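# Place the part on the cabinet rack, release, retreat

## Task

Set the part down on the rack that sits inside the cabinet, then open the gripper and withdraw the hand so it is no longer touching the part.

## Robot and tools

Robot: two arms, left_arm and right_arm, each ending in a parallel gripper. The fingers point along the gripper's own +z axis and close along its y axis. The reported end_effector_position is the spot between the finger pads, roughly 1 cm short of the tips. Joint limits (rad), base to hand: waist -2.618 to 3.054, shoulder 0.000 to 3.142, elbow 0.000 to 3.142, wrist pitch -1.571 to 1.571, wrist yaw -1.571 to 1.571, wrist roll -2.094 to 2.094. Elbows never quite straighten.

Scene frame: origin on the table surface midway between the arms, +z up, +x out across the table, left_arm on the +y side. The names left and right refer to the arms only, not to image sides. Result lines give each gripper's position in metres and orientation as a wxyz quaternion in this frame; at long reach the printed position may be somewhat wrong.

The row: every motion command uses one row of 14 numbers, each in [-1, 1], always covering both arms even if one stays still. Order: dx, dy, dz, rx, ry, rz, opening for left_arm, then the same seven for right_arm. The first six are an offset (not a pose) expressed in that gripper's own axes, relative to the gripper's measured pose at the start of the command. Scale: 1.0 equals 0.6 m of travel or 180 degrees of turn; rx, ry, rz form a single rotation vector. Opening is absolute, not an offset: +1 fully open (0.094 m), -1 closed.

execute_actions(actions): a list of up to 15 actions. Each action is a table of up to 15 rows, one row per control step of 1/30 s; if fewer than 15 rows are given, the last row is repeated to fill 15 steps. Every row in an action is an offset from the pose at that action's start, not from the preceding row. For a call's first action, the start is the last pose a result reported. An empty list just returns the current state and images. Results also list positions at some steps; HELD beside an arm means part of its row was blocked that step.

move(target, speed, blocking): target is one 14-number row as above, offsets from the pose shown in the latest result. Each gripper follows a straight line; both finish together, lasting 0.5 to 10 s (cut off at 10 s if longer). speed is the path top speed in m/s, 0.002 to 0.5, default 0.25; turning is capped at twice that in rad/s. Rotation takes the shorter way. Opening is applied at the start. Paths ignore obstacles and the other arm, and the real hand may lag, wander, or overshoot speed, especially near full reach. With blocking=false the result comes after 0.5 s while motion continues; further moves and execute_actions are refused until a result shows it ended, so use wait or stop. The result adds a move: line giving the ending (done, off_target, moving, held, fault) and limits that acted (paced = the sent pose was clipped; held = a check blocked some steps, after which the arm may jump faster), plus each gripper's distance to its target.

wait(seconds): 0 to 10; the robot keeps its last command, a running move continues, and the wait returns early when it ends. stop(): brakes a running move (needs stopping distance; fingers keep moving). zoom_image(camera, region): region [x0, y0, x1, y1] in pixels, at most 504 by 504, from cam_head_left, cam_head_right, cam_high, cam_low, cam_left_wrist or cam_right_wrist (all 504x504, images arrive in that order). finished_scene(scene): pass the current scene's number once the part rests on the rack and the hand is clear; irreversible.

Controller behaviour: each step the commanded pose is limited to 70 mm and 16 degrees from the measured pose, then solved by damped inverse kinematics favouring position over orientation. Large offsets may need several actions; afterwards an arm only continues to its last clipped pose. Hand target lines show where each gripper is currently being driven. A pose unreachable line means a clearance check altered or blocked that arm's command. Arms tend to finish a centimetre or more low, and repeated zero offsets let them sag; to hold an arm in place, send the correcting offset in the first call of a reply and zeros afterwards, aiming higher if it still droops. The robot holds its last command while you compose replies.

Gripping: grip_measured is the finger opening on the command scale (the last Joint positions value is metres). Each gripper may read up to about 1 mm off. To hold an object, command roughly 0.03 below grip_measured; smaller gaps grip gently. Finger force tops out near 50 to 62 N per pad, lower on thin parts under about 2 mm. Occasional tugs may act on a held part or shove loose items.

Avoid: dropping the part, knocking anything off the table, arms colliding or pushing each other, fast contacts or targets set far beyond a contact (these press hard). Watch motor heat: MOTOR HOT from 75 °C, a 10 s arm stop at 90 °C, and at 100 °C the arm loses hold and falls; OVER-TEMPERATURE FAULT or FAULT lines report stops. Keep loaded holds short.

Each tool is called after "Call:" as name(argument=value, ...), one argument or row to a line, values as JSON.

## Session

Call:
execute_actions(
  actions=[],
)

Scene clock: 0.00 s.
left_arm: end_effector_position=(+0.2825, +0.5156, +0.1283) grip_measured=+1.000 end_effector_quat_wxyz=(+0.341, -0.597, +0.726, +0.018) | right_arm: end_effector_position=(+0.5078, +0.0387, +0.2864) grip_measured=+1.000 end_effector_quat_wxyz=(+0.600, -0.204, +0.759, +0.149)
Joint positions: left_arm=[ 0.882  1.263  0.819 -0.434  0.076 -0.544  0.094] | right_arm=[0.751 1.981 1.681 0.053 0.262 0.046 0.094]
Joint velocities: left_arm=[-0.002  0.017 -0.007 -0.022  0.066 -0.037  0.   ] | right_arm=[-0.007 -0.012 -0.007 -0.037 -0.066  0.037  0.   ]
Hand target (left_arm): +0.283, +0.517, +0.134; +0.348, -0.595, +0.724, +0.021
Hand target (right_arm): +0.507, +0.037, +0.303; +0.611, -0.198, +0.751, +0.155

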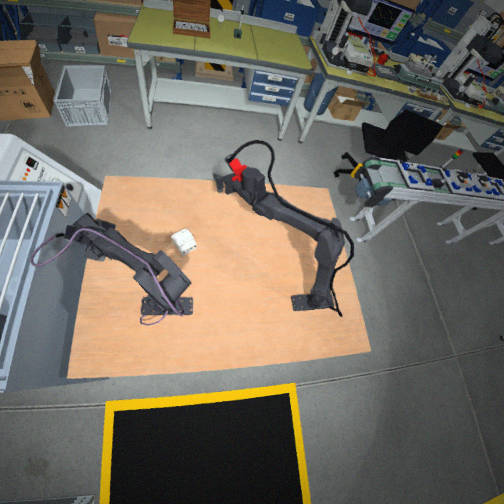

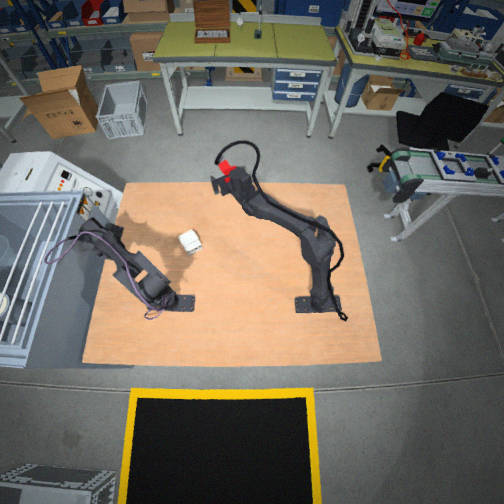

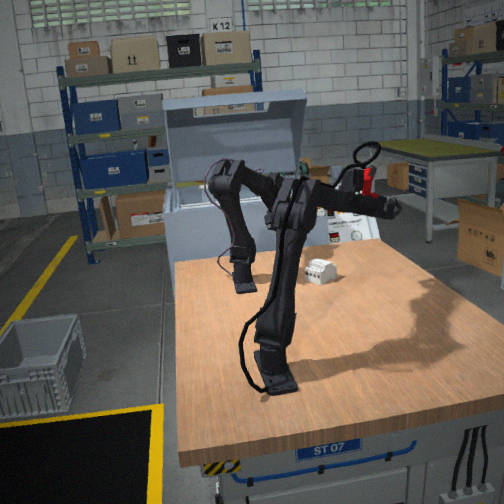

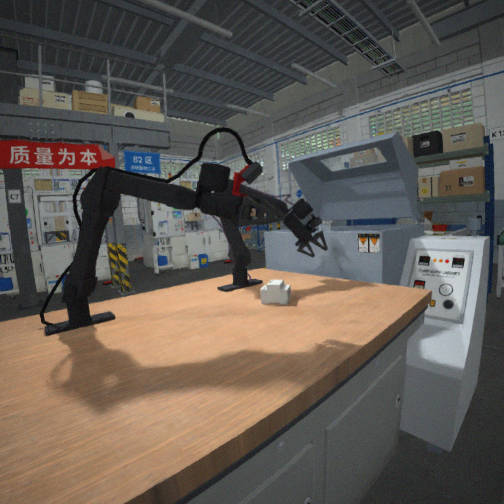

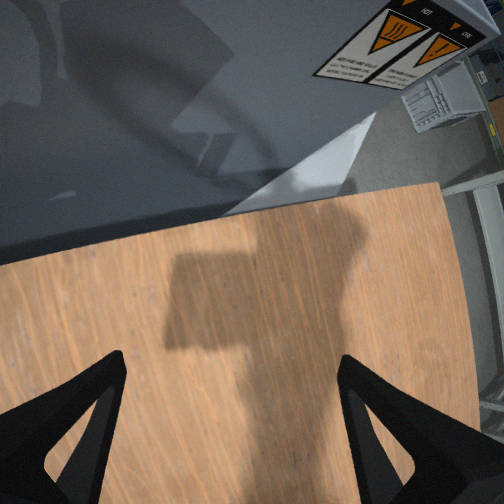

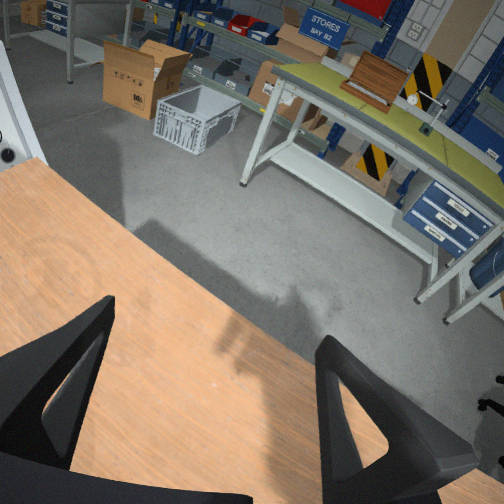

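Call:
zoom_image(
  camera="cam_head_right",
  region=[160, 212, 220, 272],
)

Call:
zoom_image(
  camera="cam_head_left",
  region=[154, 212, 214, 272],
)

Call:
zoom_image(
  camera="cam_head_right",
  region=[0, 180, 130, 380],
)

Call:
zoom_image(
  camera="cam_high",
  region=[290, 240, 360, 300],
)

Region (160, 212, 220, 272) of cam_head_right's 504x504 image, scaled by 8.400, with more detail than that image has.

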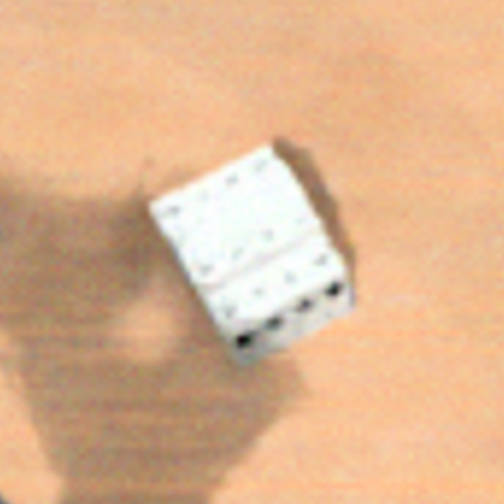

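Region (154, 212, 214, 272) of cam_head_left's 504x504 image, scaled by 8.400, with more detail than that image has.

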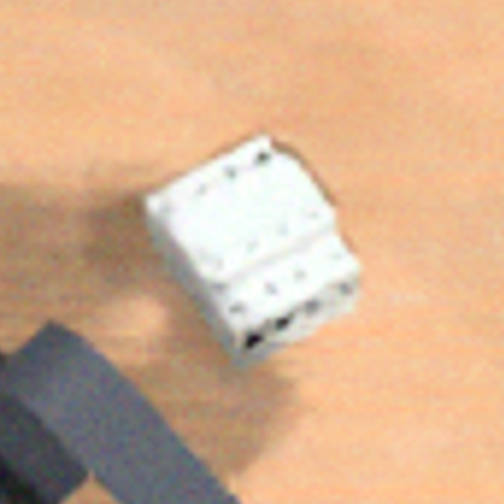

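Region (0, 180, 130, 380) of cam_head_right's 504x504 image, scaled by 2.520, with more detail than that image has; it fills the left 328 columns of this view, and the rest is white.

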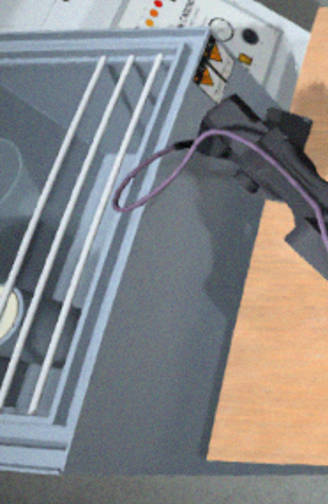

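Region (290, 240, 360, 300) of cam_high's 504x504 image, scaled by 7.200, with more detail than that image has; it fills the top 432 rows of this view, and the rest is white.

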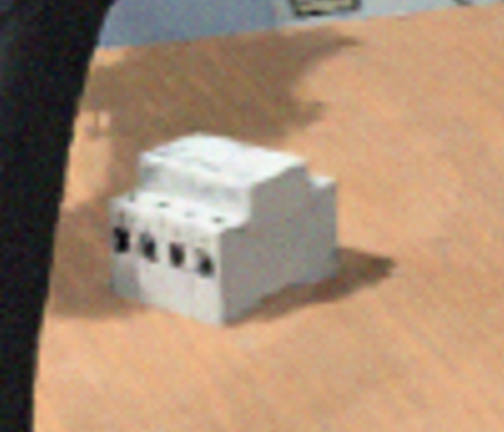

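Call:
move(
  target=[0.4612,-0.2091,-0.1998,0.0557,-0.0358,0.2431,1,0.2277,-0.3557,-0.4413,0.1035,-0.019,0.0276,1],
  speed=0.35,
)

Scene clock: 95.77 s.
left_arm: end_effector_position=(+0.3165, +0.1855, +0.1166) grip_measured=+1.000 end_effector_quat_wxyz=(+0.390, -0.254, +0.879, +0.102) | right_arm: end_effector_position=(+0.3603, -0.2874, +0.2224) grip_measured=+1.000 end_effector_quat_wxyz=(+0.638, -0.066, +0.765, +0.055)
Joint positions: left_arm=[-0.729  1.297  0.781 -0.757 -0.787 -1.187  0.094] | right_arm=[0.234 0.797 0.396 0.22  0.085 0.015 0.094]
Joint velocities: left_arm=[-0.017 -0.002  0.012 -0.051  0.007 -0.007  0.   ] | right_arm=[ 0.007 -0.012 -0.002 -0.007 -0.022  0.022  0.   ]
Hand target (left_arm): +0.318, +0.185, +0.123; +0.398, -0.251, +0.875, +0.111
Hand target (right_arm): +0.357, -0.290, +0.223; +0.639, -0.067, +0.764, +0.055
Off the commanded pose (left_arm): 0.011 m, 2 deg.
Off the commanded pose (right_arm): 0.003 m, 0 deg.
move: off_target (left_arm)

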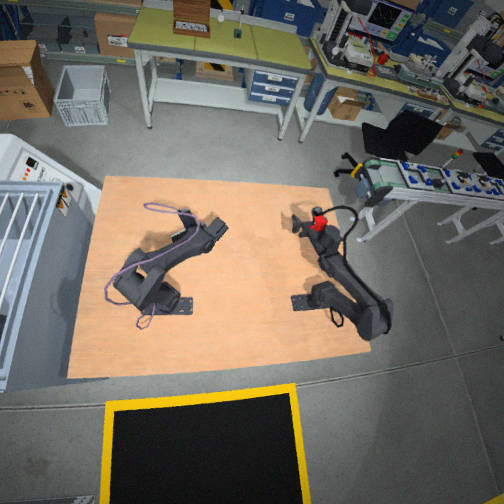

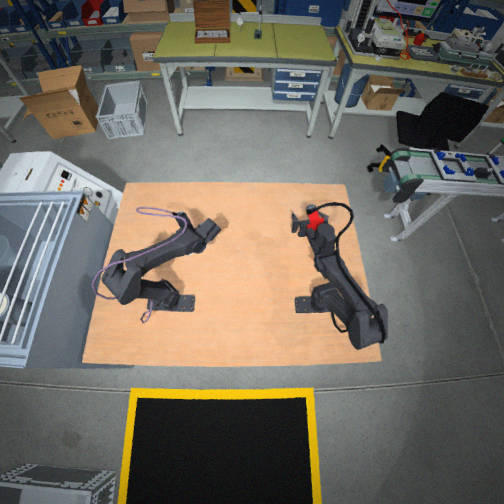

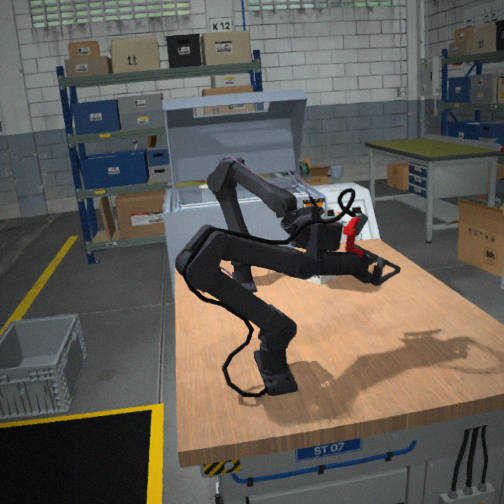

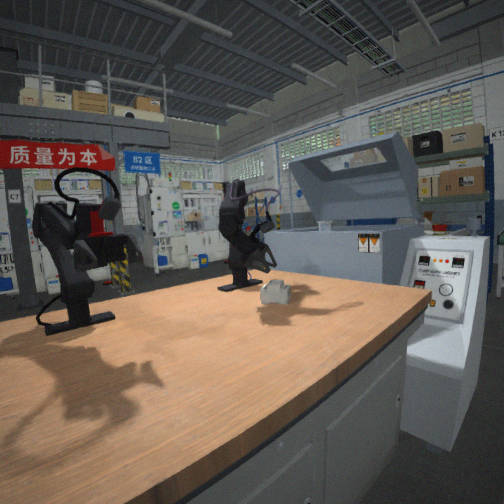

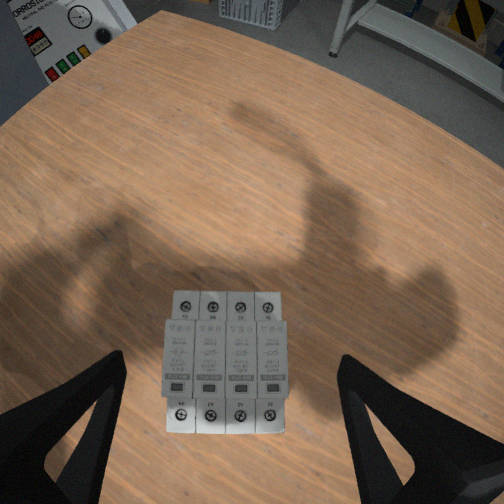

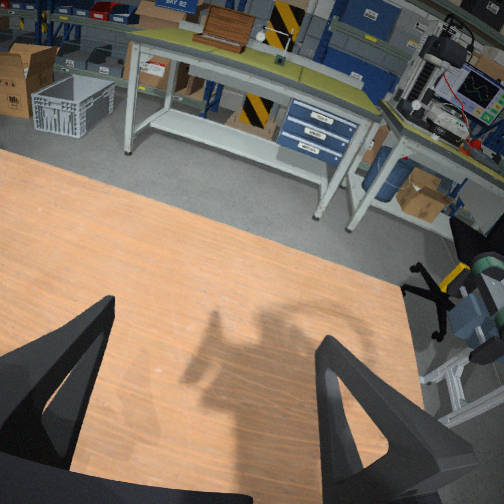

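Call:
zoom_image(
  camera="cam_left_wrist",
  region=[140, 275, 310, 445],
)

Call:
zoom_image(
  camera="cam_head_right",
  region=[0, 180, 110, 290],
)

Call:
zoom_image(
  camera="cam_head_right",
  region=[0, 270, 110, 380],
)

Region (140, 275, 310, 445) of cam_left_wrist's 504x504 image, scaled by 2.965, with more detail than that image has.

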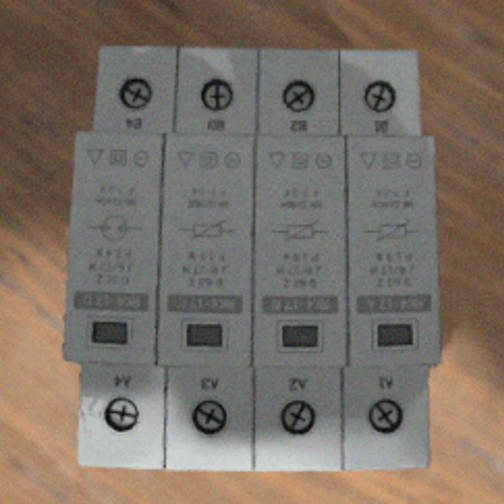

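Region (0, 180, 110, 290) of cam_head_right's 504x504 image, scaled by 4.582, with more detail than that image has.

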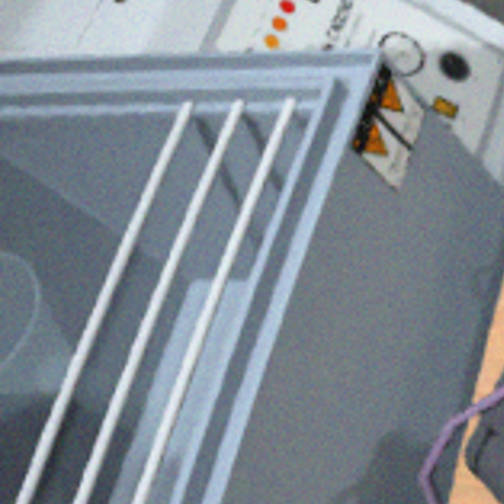

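Region (0, 270, 110, 380) of cam_head_right's 504x504 image, scaled by 4.582, with more detail than that image has.

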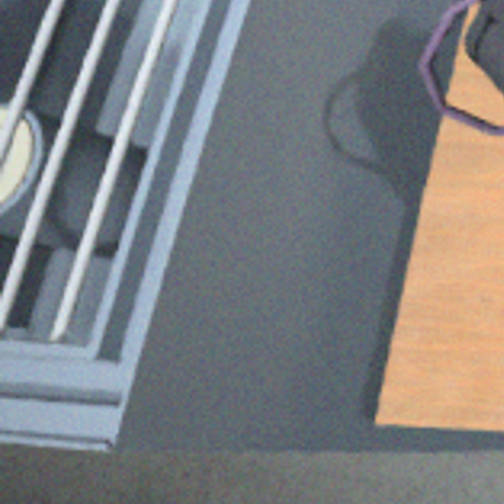

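Call:
move(
  target=[0.088,0.008,0.1128,-0.0102,-0.006,-0.0011,1,-0.006,0,0,0,-0.002,0,1],
  speed=0.15,
)

Scene clock: 180.23 s.
left_arm: end_effector_position=(+0.3252, +0.1914, +0.0331) grip_measured=+1.000 end_effector_quat_wxyz=(+0.391, -0.258, +0.877, +0.109) | right_arm: end_effector_position=(+0.3602, -0.2872, +0.2221) grip_measured=+1.000 end_effector_quat_wxyz=(+0.638, -0.067, +0.765, +0.055)
Joint positions: left_arm=[-0.688  1.503  0.562 -0.311 -0.786 -1.147  0.094] | right_arm=[0.233 0.797 0.396 0.219 0.083 0.015 0.094]
Joint velocities: left_arm=[-0.007 -0.007  0.007 -0.022  0.037 -0.095  0.   ] | right_arm=[-0.022  0.002  0.017  0.139  0.037  0.022  0.   ]
Hand target (left_arm): +0.326, +0.197, +0.032; +0.395, -0.260, +0.873, +0.118
Hand target (right_arm): +0.361, -0.287, +0.226; +0.641, -0.066, +0.763, +0.055
Off the commanded pose (left_arm): 0.005 m, 1 deg.
Off the commanded pose (right_arm): 0.004 m, 0 deg.
move: done

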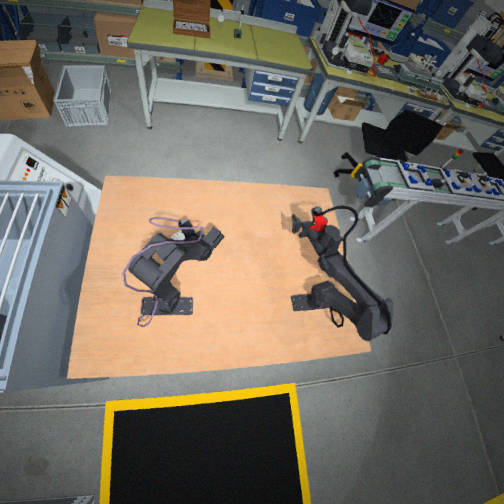

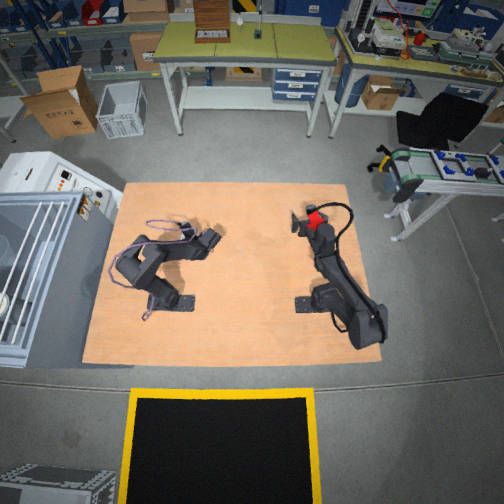

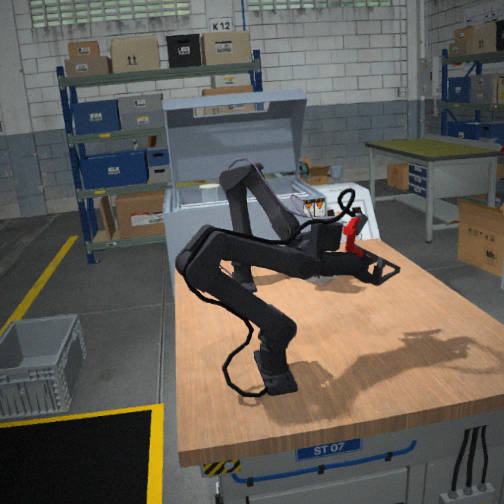

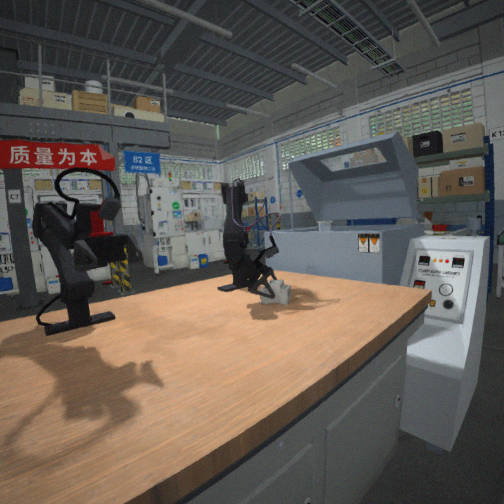

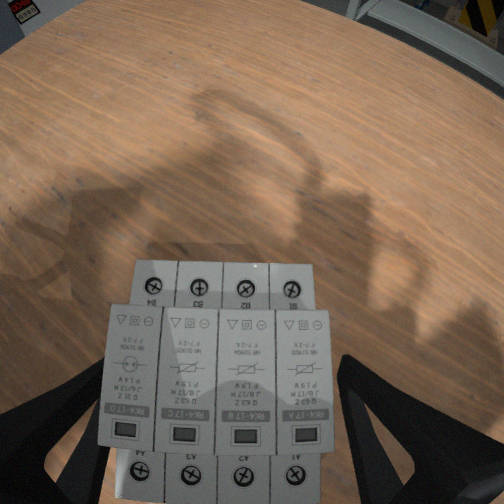

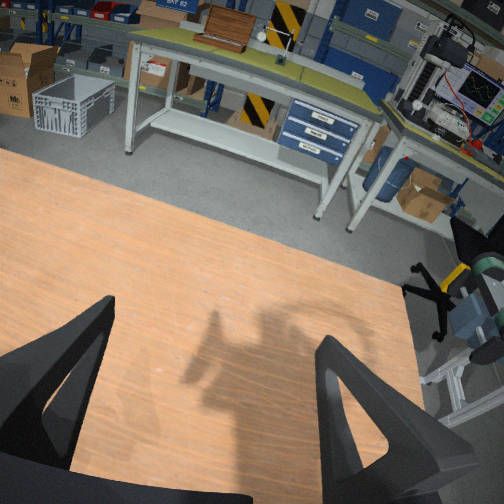

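Call:
execute_actions(
  actions=[
    [[0,0.009,0.005,-0.005,-0.0045,0,1,-0.006,0,0,0,-0.002,0,1],[0.001,0.011,0.008,-0.005,-0.0045,0,1,-0.006,0,0,0,-0.002,0,1],[0.001,0.013,0.011,-0.005,-0.0045,0,0.95,-0.006,0,0,0,-0.002,0,1],[0.002,0.015,0.014,-0.005,-0.0045,0,0.9,-0.006,0,0,0,-0.002,0,1],[0.002,0.016,0.0164,-0.005,-0.0045,0,0.85,-0.006,0,0,0,-0.002,0,1],[0.002,0.016,0.0164,-0.005,-0.0045,0,0.8,-0.006,0,0,0,-0.002,0,1],[0.002,0.016,0.0164,-0.005,-0.0045,0,0.76,-0.006,0,0,0,-0.002,0,1],[0.002,0.016,0.0164,-0.005,-0.0045,0,0.72,-0.006,0,0,0,-0.002,0,1],[0.002,0.016,0.0164,-0.005,-0.0045,0,0.68,-0.006,0,0,0,-0.002,0,1],[0.002,0.016,0.0164,-0.005,-0.0045,0,0.64,-0.006,0,0,0,-0.002,0,1],[0.002,0.016,0.0164,-0.005,-0.0045,0,0.6,-0.006,0,0,0,-0.002,0,1],[0.002,0.016,0.0164,-0.005,-0.0045,0,0.57,-0.006,0,0,0,-0.002,0,1],[0.002,0.016,0.0164,-0.005,-0.0045,0,0.54,-0.006,0,0,0,-0.002,0,1],[0.002,0.016,0.0164,-0.005,-0.0045,0,0.51,-0.006,0,0,0,-0.002,0,1],[0.002,0.016,0.0164,-0.005,-0.0045,0,0.47,-0.006,0,0,0,-0.002,0,1]],
  ],
)

Scene clock: 223.87 s.
left_arm: end_effector_position=(+0.3257, +0.1972, +0.0279) grip_measured=+0.512 end_effector_quat_wxyz=(+0.393, -0.259, +0.876, +0.108) | right_arm: end_effector_position=(+0.3602, -0.2872, +0.2221) grip_measured=+1.000 end_effector_quat_wxyz=(+0.638, -0.067, +0.765, +0.055)
Joint positions: left_arm=[-0.667  1.503  0.53  -0.254 -0.782 -1.121  0.071] | right_arm=[0.233 0.797 0.396 0.219 0.083 0.015 0.094]
Joint velocities: left_arm=[-0.007 -0.012 -0.007 -0.081 -0.037 -0.081  0.   ] | right_arm=[ 0.002 -0.007 -0.017 -0.022  0.022 -0.022  0.   ]
Hand target (left_arm): +0.325, +0.203, +0.026; +0.395, -0.260, +0.873, +0.118
Hand target (right_arm): +0.361, -0.287, +0.226; +0.640, -0.067, +0.763, +0.055
Off the commanded pose (left_arm): 0.006 m, 1 deg.
Off the commanded pose (right_arm): 0.004 m, 0 deg.
Step readings (end_effector_position):
0: left_arm (+0.3255, +0.1912, +0.0332) | right_arm (+0.3602, -0.2872, +0.2221)
1: left_arm (+0.3255, +0.1912, +0.0332) | right_arm (+0.3602, -0.2872, +0.2221)
2: left_arm (+0.3255, +0.1912, +0.0330) | right_arm (+0.3602, -0.2872, +0.2221)
4: left_arm (+0.3252, +0.1926, +0.0315) | right_arm (+0.3602, -0.2872, +0.2221)
8: left_arm (+0.3233, +0.1993, +0.0276) | right_arm (+0.3602, -0.2872, +0.2221)
15: end_effector_position above

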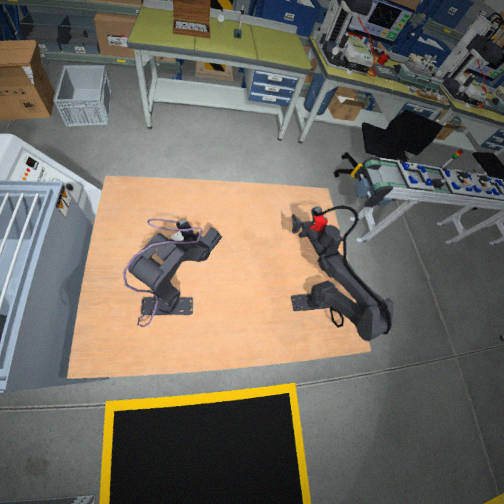

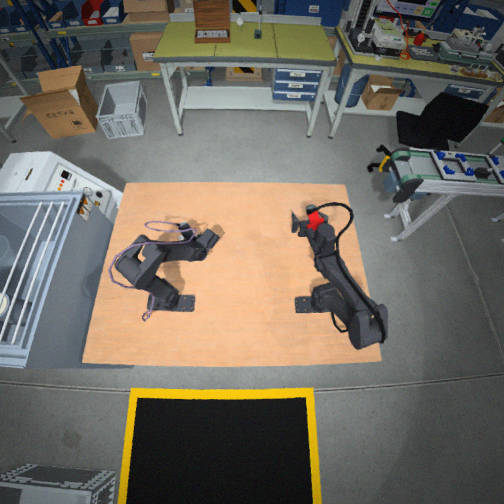

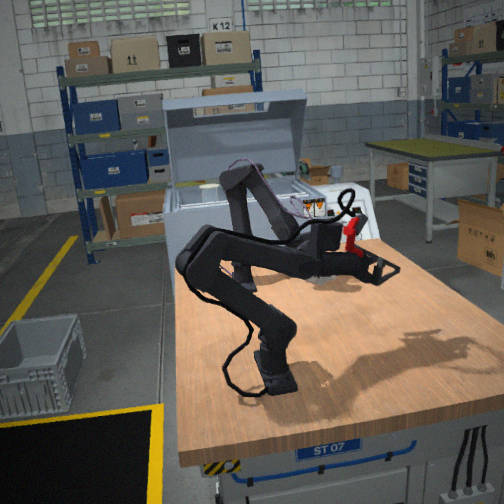

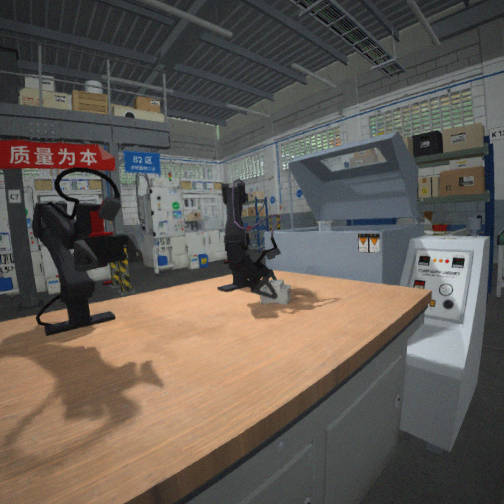

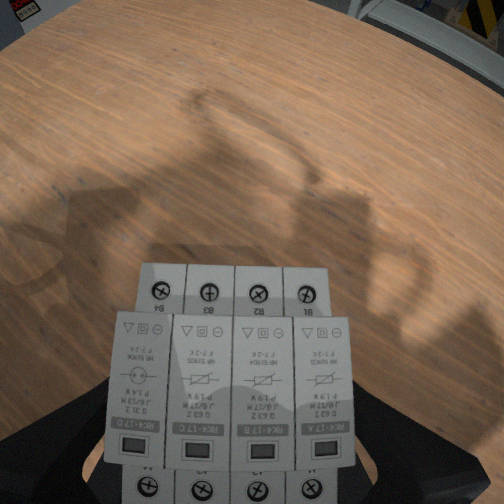

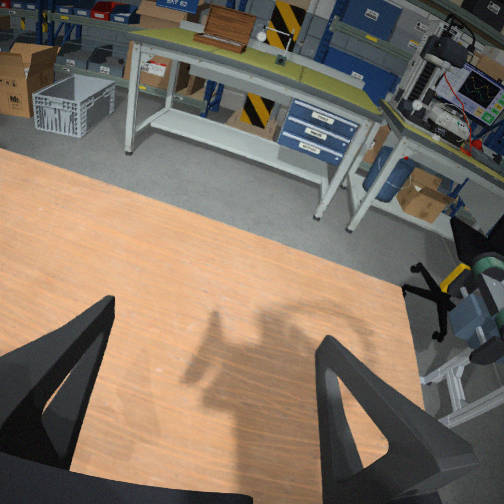

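Call:
execute_actions(
  actions=[
    [[-0.004,0.004,-0.004,-0.002,-0.004,0,0.465,-0.006,0,0,0,-0.002,0,1],[-0.011,0.003,-0.01,-0.002,-0.007,0,0.465,-0.006,0,0,0,-0.002,0,1],[-0.019,0.002,-0.017,-0.002,-0.011,0,0.465,-0.006,0,0,0,-0.002,0,1],[-0.027,0.002,-0.024,-0.002,-0.015,0,0.465,-0.006,0,0,0,-0.002,0,1],[-0.035,0.002,-0.031,-0.002,-0.019,0,0.465,-0.006,0,0,0,-0.002,0,1],[-0.043,0.002,-0.038,-0.002,-0.023,0,0.465,-0.006,0,0,0,-0.002,0,1],[-0.051,0.002,-0.045,-0.002,-0.027,0,0.465,-0.006,0,0,0,-0.002,0,1],[-0.059,0.002,-0.052,-0.002,-0.031,0,0.465,-0.006,0,0,0,-0.002,0,1],[-0.067,0.002,-0.06,-0.002,-0.034,0,0.465,-0.006,0,0,0,-0.002,0,1],[-0.076,0.002,-0.068,-0.002,-0.036,0,0.465,-0.006,0,0,0,-0.002,0,1],[-0.085,0.002,-0.076,-0.002,-0.038,0,0.465,-0.006,0,0,0,-0.002,0,1],[-0.094,0.002,-0.084,-0.002,-0.04,0,0.465,-0.006,0,0,0,-0.002,0,1],[-0.103,0.002,-0.092,-0.002,-0.04,0,0.465,-0.006,0,0,0,-0.002,0,1],[-0.112,0.002,-0.1,-0.002,-0.04,0,0.465,-0.006,0,0,0,-0.002,0,1],[-0.121,0.002,-0.108,-0.002,-0.04,0,0.465,-0.006,0,0,0,-0.002,0,1]],
  ],
)

Scene clock: 344.37 s.
left_arm: end_effector_position=(+0.3212, +0.1933, +0.0763) grip_measured=+0.512 end_effector_quat_wxyz=(+0.406, -0.246, +0.873, +0.107) | right_arm: end_effector_position=(+0.3602, -0.2872, +0.2221) grip_measured=+1.000 end_effector_quat_wxyz=(+0.638, -0.067, +0.765, +0.055)
Joint positions: left_arm=[-0.706  1.349  0.62  -0.496 -0.812 -1.126  0.071] | right_arm=[0.233 0.797 0.396 0.219 0.083 0.015 0.094]
Joint velocities: left_arm=[ 0.002 -0.442  0.598 -0.813 -0.125  0.007 -0.   ] | right_arm=[-0.002 -0.002  0.002  0.022 -0.007 -0.022  0.   ]
Hand target (left_arm): +0.329, +0.198, +0.119; +0.449, -0.251, +0.849, +0.120
Hand target (right_arm): +0.361, -0.287, +0.226; +0.640, -0.067, +0.763, +0.055
Off the commanded pose (left_arm): 0.049 m, 6 deg.
Off the commanded pose (right_arm): 0.004 m, 0 deg.
Step readings (end_effector_position):
0: left_arm (+0.3257, +0.1972, +0.0279) | right_arm (+0.3602, -0.2872, +0.2221)
1: left_arm (+0.3257, +0.1972, +0.0279) | right_arm (+0.3602, -0.2872, +0.2221)
2: left_arm (+0.3255, +0.1973, +0.0279) | right_arm (+0.3602, -0.2872, +0.2221)
4: left_arm (+0.3244, +0.1974, +0.0287) | right_arm (+0.3602, -0.2872, +0.2221)
8: left_arm (+0.3171, +0.1984, +0.0349) | right_arm (+0.3602, -0.2872, +0.2221)
15: end_effector_position above

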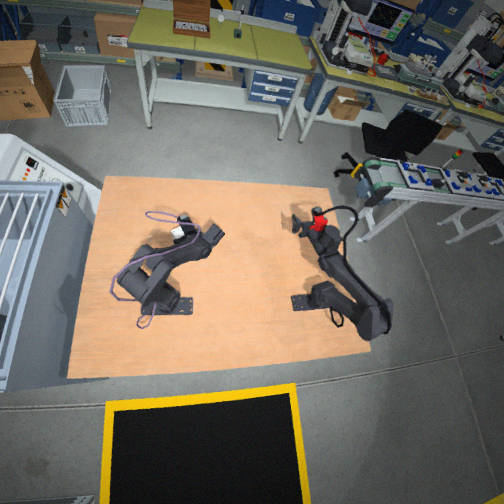

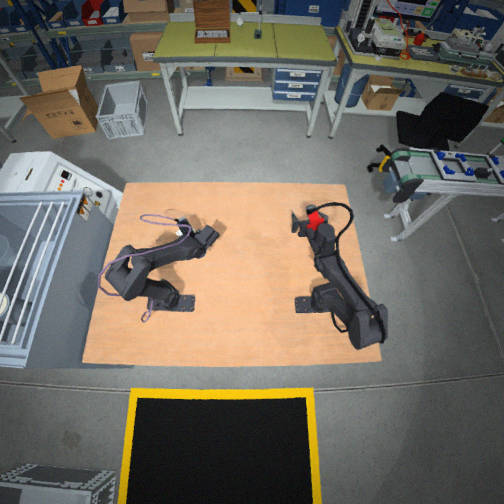

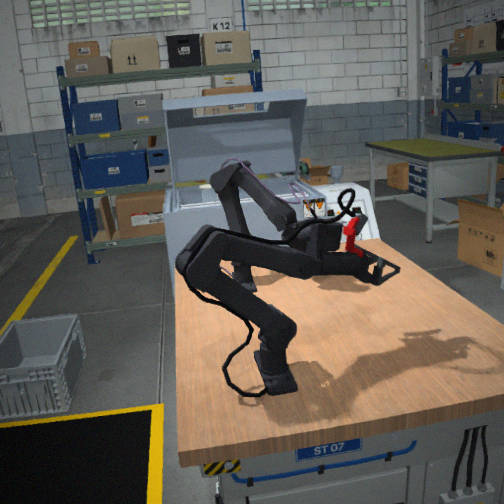

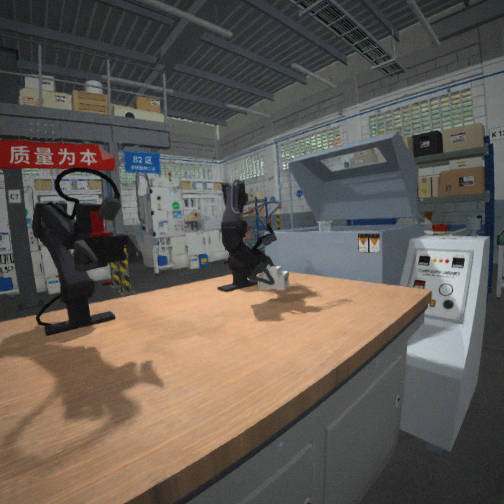

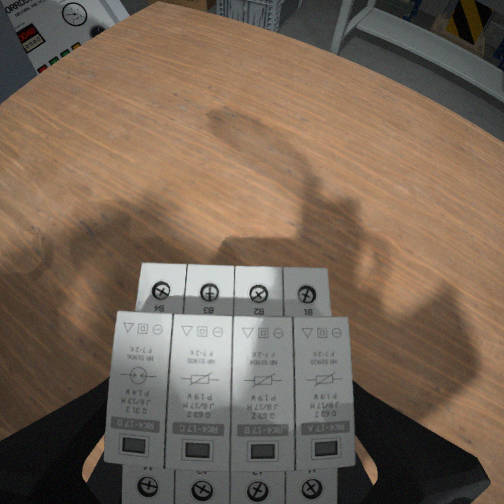

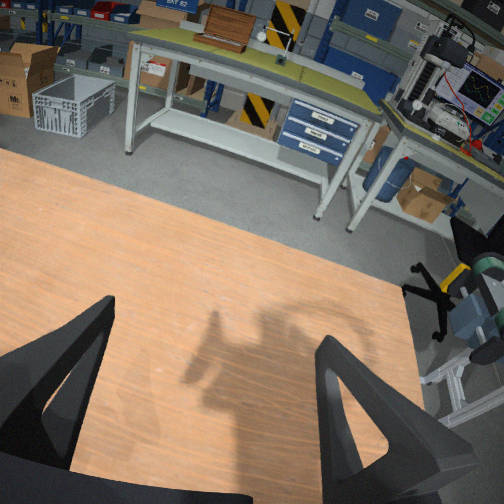

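Call:
execute_actions(
  actions=[],
)

Scene clock: 375.03 s.
left_arm: end_effector_position=(+0.3206, +0.1991, +0.0976) grip_measured=+0.512 end_effector_quat_wxyz=(+0.414, -0.244, +0.868, +0.123) | right_arm: end_effector_position=(+0.3602, -0.2872, +0.2221) grip_measured=+1.000 end_effector_quat_wxyz=(+0.638, -0.067, +0.765, +0.055)
Joint positions: left_arm=[-0.706  1.309  0.671 -0.601 -0.845 -1.125  0.071] | right_arm=[0.233 0.797 0.396 0.219 0.083 0.015 0.094]
Joint velocities: left_arm=[-0.002  0.007  0.002  0.022 -0.022 -0.022 -0.001] | right_arm=[-0.002  0.002  0.002 -0.037  0.022  0.037  0.   ]
Hand target (left_arm): +0.329, +0.198, +0.119; +0.449, -0.251, +0.849, +0.120
Hand target (right_arm): +0.361, -0.287, +0.226; +0.640, -0.067, +0.763, +0.055
Off the commanded pose (left_arm): 0.028 m, 4 deg.
Off the commanded pose (right_arm): 0.004 m, 0 deg.

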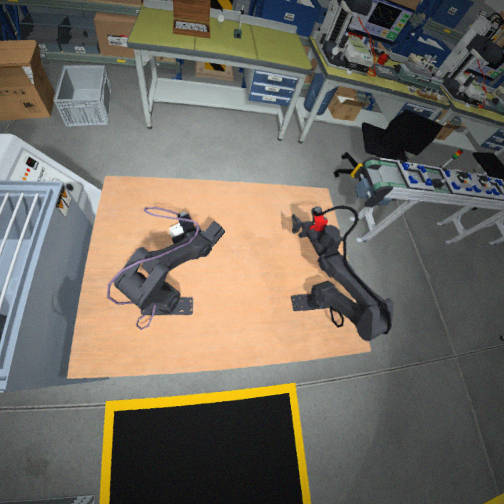

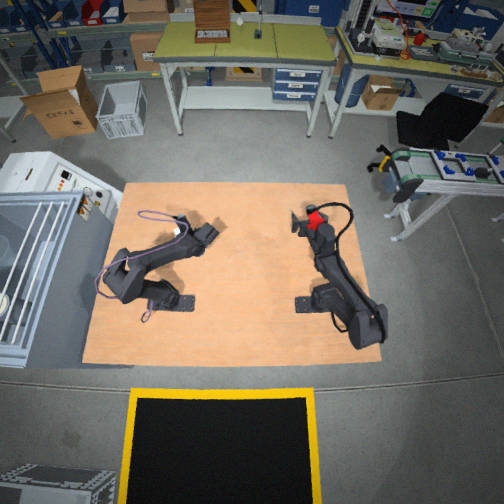

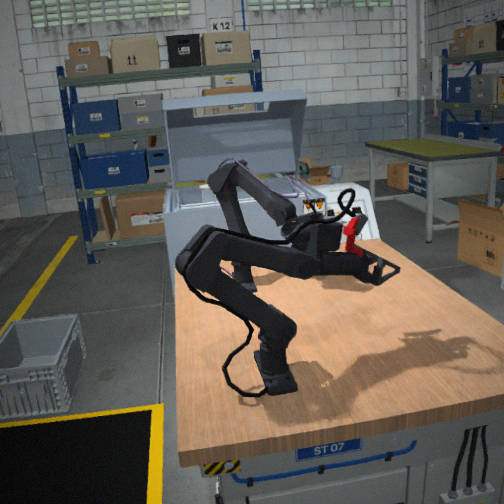

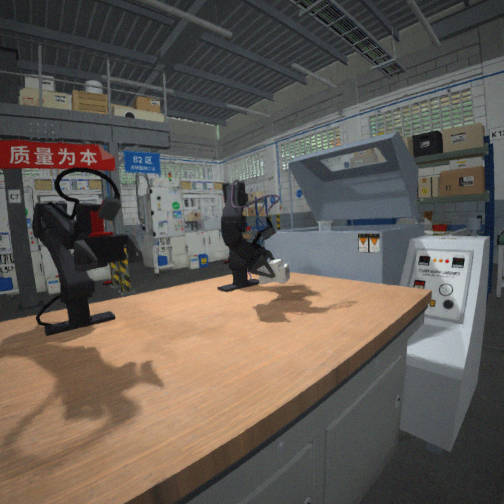

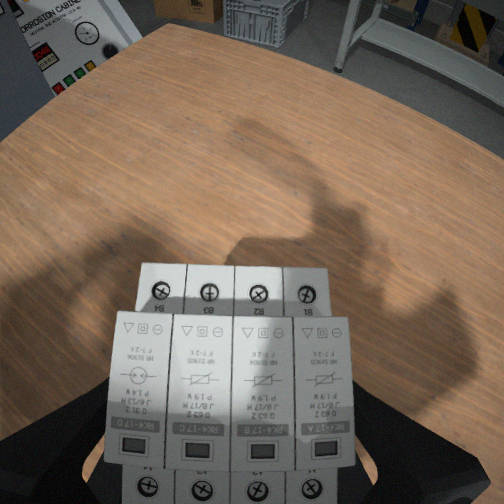

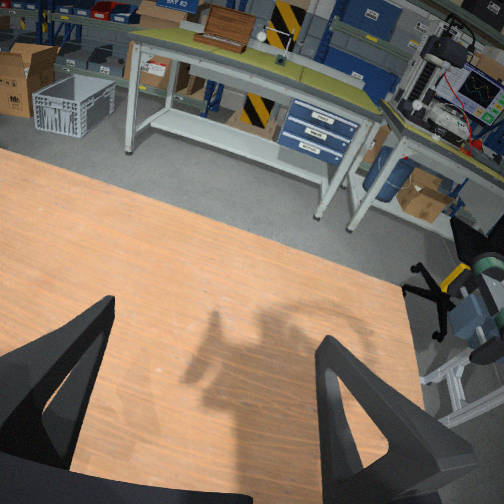

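Call:
move(
  target=[-0.4209,0.5111,-0.1647,-0.1487,-0.0357,-0.1101,0.465,-0.006,0,0,0,-0.002,0,1],
  speed=0.35,
)

Scene clock: 395.73 s.
left_arm: end_effector_position=(+0.2339, +0.4949, +0.3307) grip_measured=+0.512 end_effector_quat_wxyz=(+0.361, -0.468, +0.768, +0.247) | right_arm: end_effector_position=(+0.3602, -0.2872, +0.2221) grip_measured=+1.000 end_effector_quat_wxyz=(+0.638, -0.067, +0.765, +0.055)
Joint positions: left_arm=[ 0.702  1.096  1.415 -1.039 -0.361 -0.248  0.071] | right_arm=[0.233 0.797 0.396 0.219 0.083 0.015 0.094]
Joint velocities: left_arm=[-0.002  0.002 -0.007 -0.095  0.022  0.022 -0.001] | right_arm=[-0.027  0.002 -0.002  0.066  0.095 -0.066  0.   ]
Hand target (left_arm): +0.235, +0.502, +0.365; +0.412, -0.469, +0.736, +0.262
Hand target (right_arm): +0.361, -0.287, +0.226; +0.640, -0.067, +0.763, +0.055
Off the commanded pose (left_arm): 0.030 m, 7 deg.
Off the commanded pose (right_arm): 0.004 m, 0 deg.
move: off_target (left_arm)

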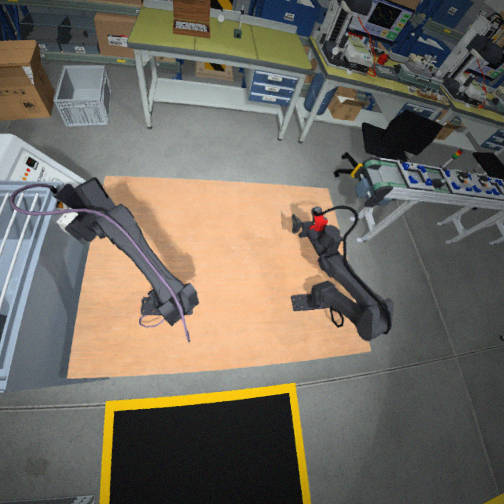

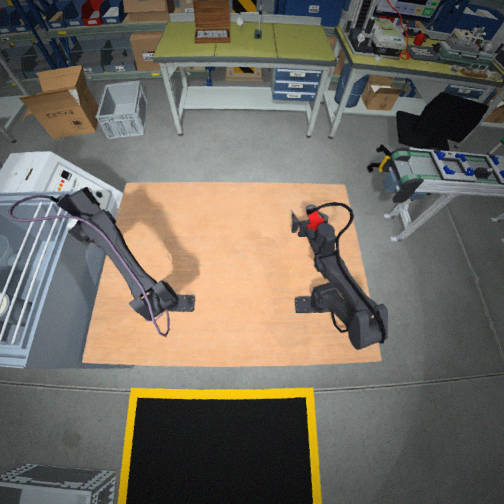

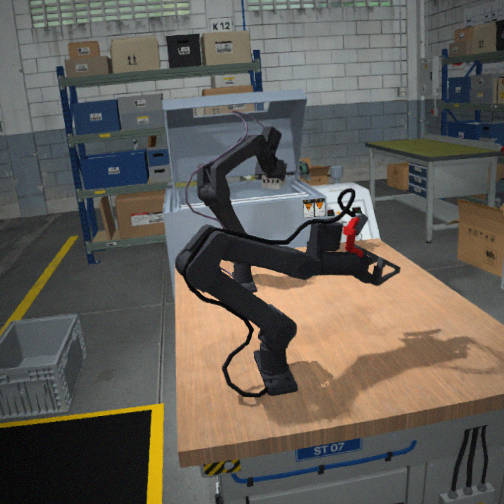

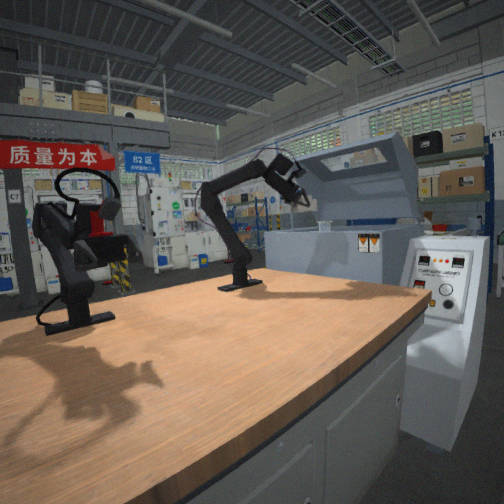

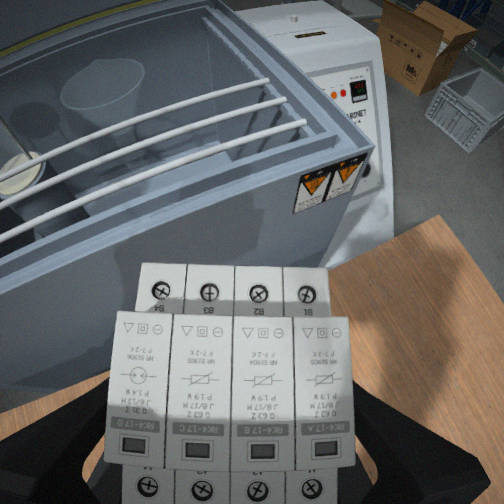

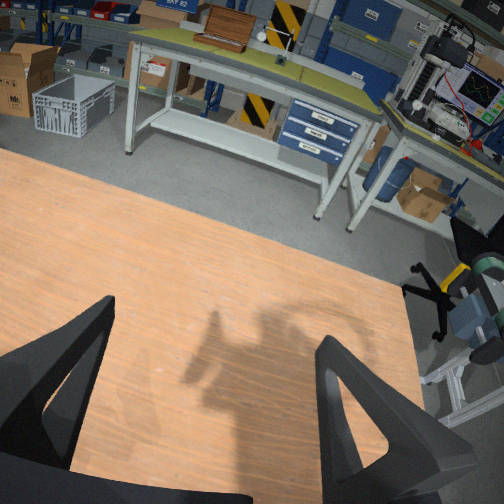

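Call:
move(
  target=[-0.2372,0.3300,0.3394,-0.1099,-0.0362,-0.0915,0.465,-0.006,0,0,0,-0.002,0,1],
  speed=0.3,
)

Scene clock: 432.23 s.
left_arm: end_effector_position=(+0.1670, +0.7922, +0.2683) grip_measured=+0.513 end_effector_quat_wxyz=(-0.296, +0.623, -0.657, -0.305) | right_arm: end_effector_position=(+0.3602, -0.2872, +0.2221) grip_measured=+1.000 end_effector_quat_wxyz=(+0.638, -0.067, +0.765, +0.055)
Joint positions: left_arm=[ 1.299  1.931  1.942 -0.724 -0.216 -0.141  0.071] | right_arm=[0.233 0.797 0.396 0.219 0.083 0.015 0.094]
Joint velocities: left_arm=[ 0.002 -0.007 -0.022 -0.051 -0.037  0.051  0.   ] | right_arm=[-0.017 -0.007  0.007  0.051 -0.051  0.066  0.   ]
Hand target (left_arm): +0.163, +0.801, +0.323; -0.352, +0.612, -0.618, -0.347
Hand target (right_arm): +0.361, -0.287, +0.226; +0.640, -0.067, +0.763, +0.055
Off the commanded pose (left_arm): 0.058 m, 9 deg.
Off the commanded pose (right_arm): 0.004 m, 0 deg.
move: off_target (left_arm)

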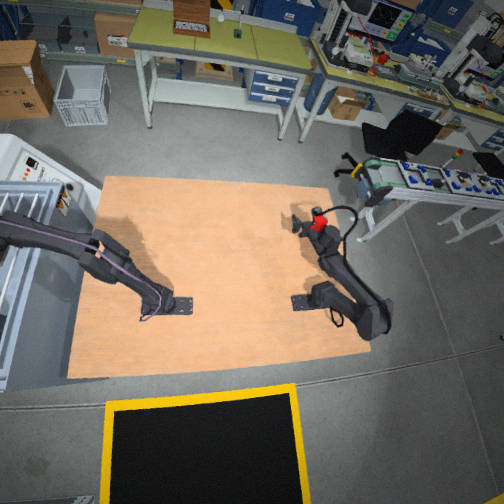

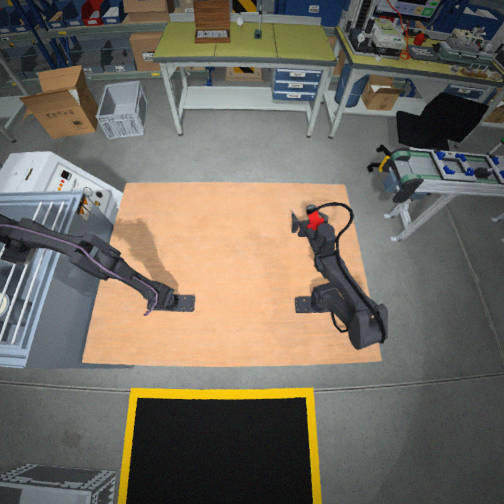

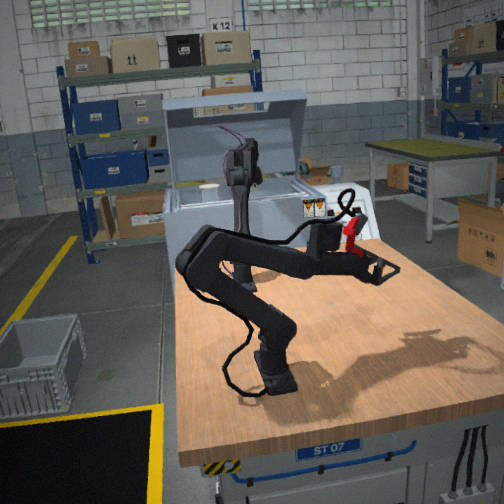

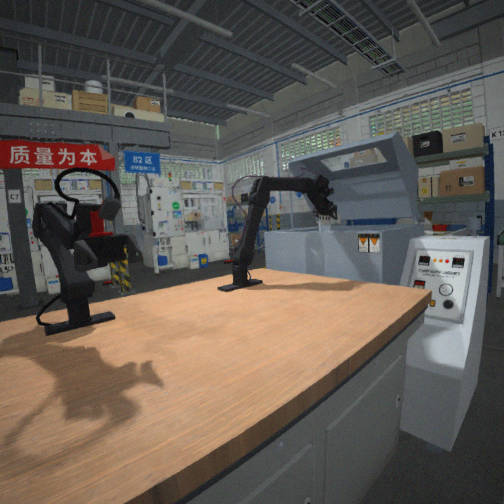

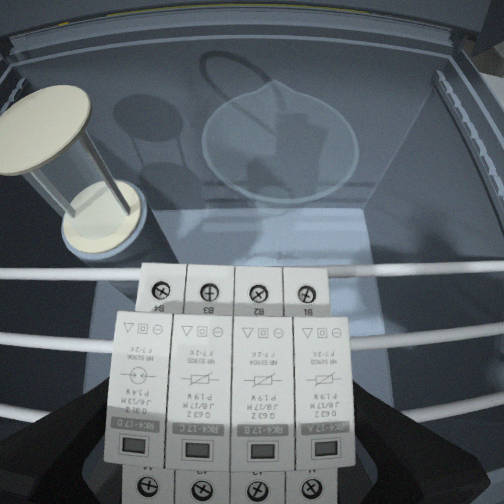

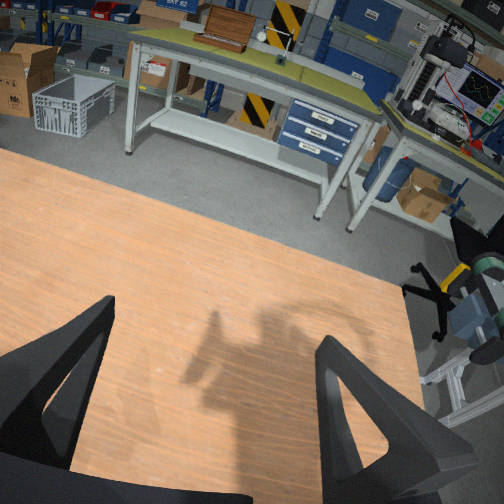

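Call:
zoom_image(
  camera="cam_left_wrist",
  region=[0, 240, 168, 450],
)

Call:
zoom_image(
  camera="cam_left_wrist",
  region=[336, 240, 504, 450],
)

Region (0, 240, 168, 450) of cam_left_wrist's 504x504 image, scaled by 2.400, with more detail than that image has; it fills the left 403 columns of this view, and the rest is white.

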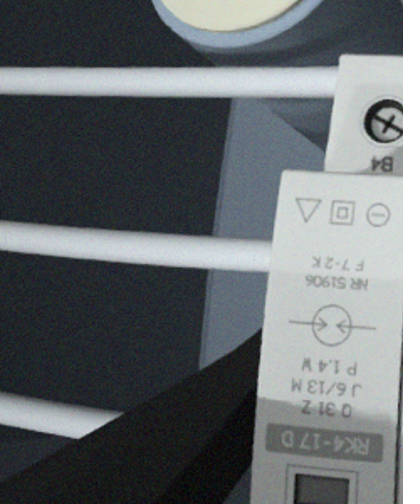

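Region (336, 240, 504, 450) of cam_left_wrist's 504x504 image, scaled by 2.400, with more detail than that image has; it fills the left 403 columns of this view, and the rest is white.

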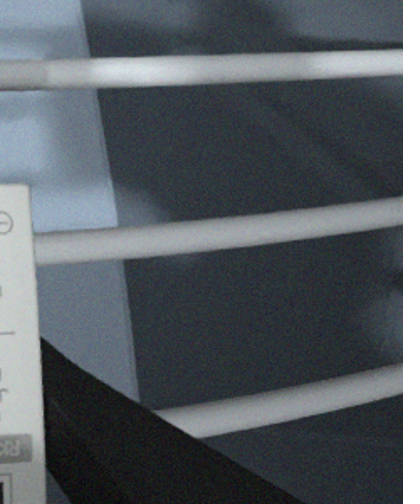

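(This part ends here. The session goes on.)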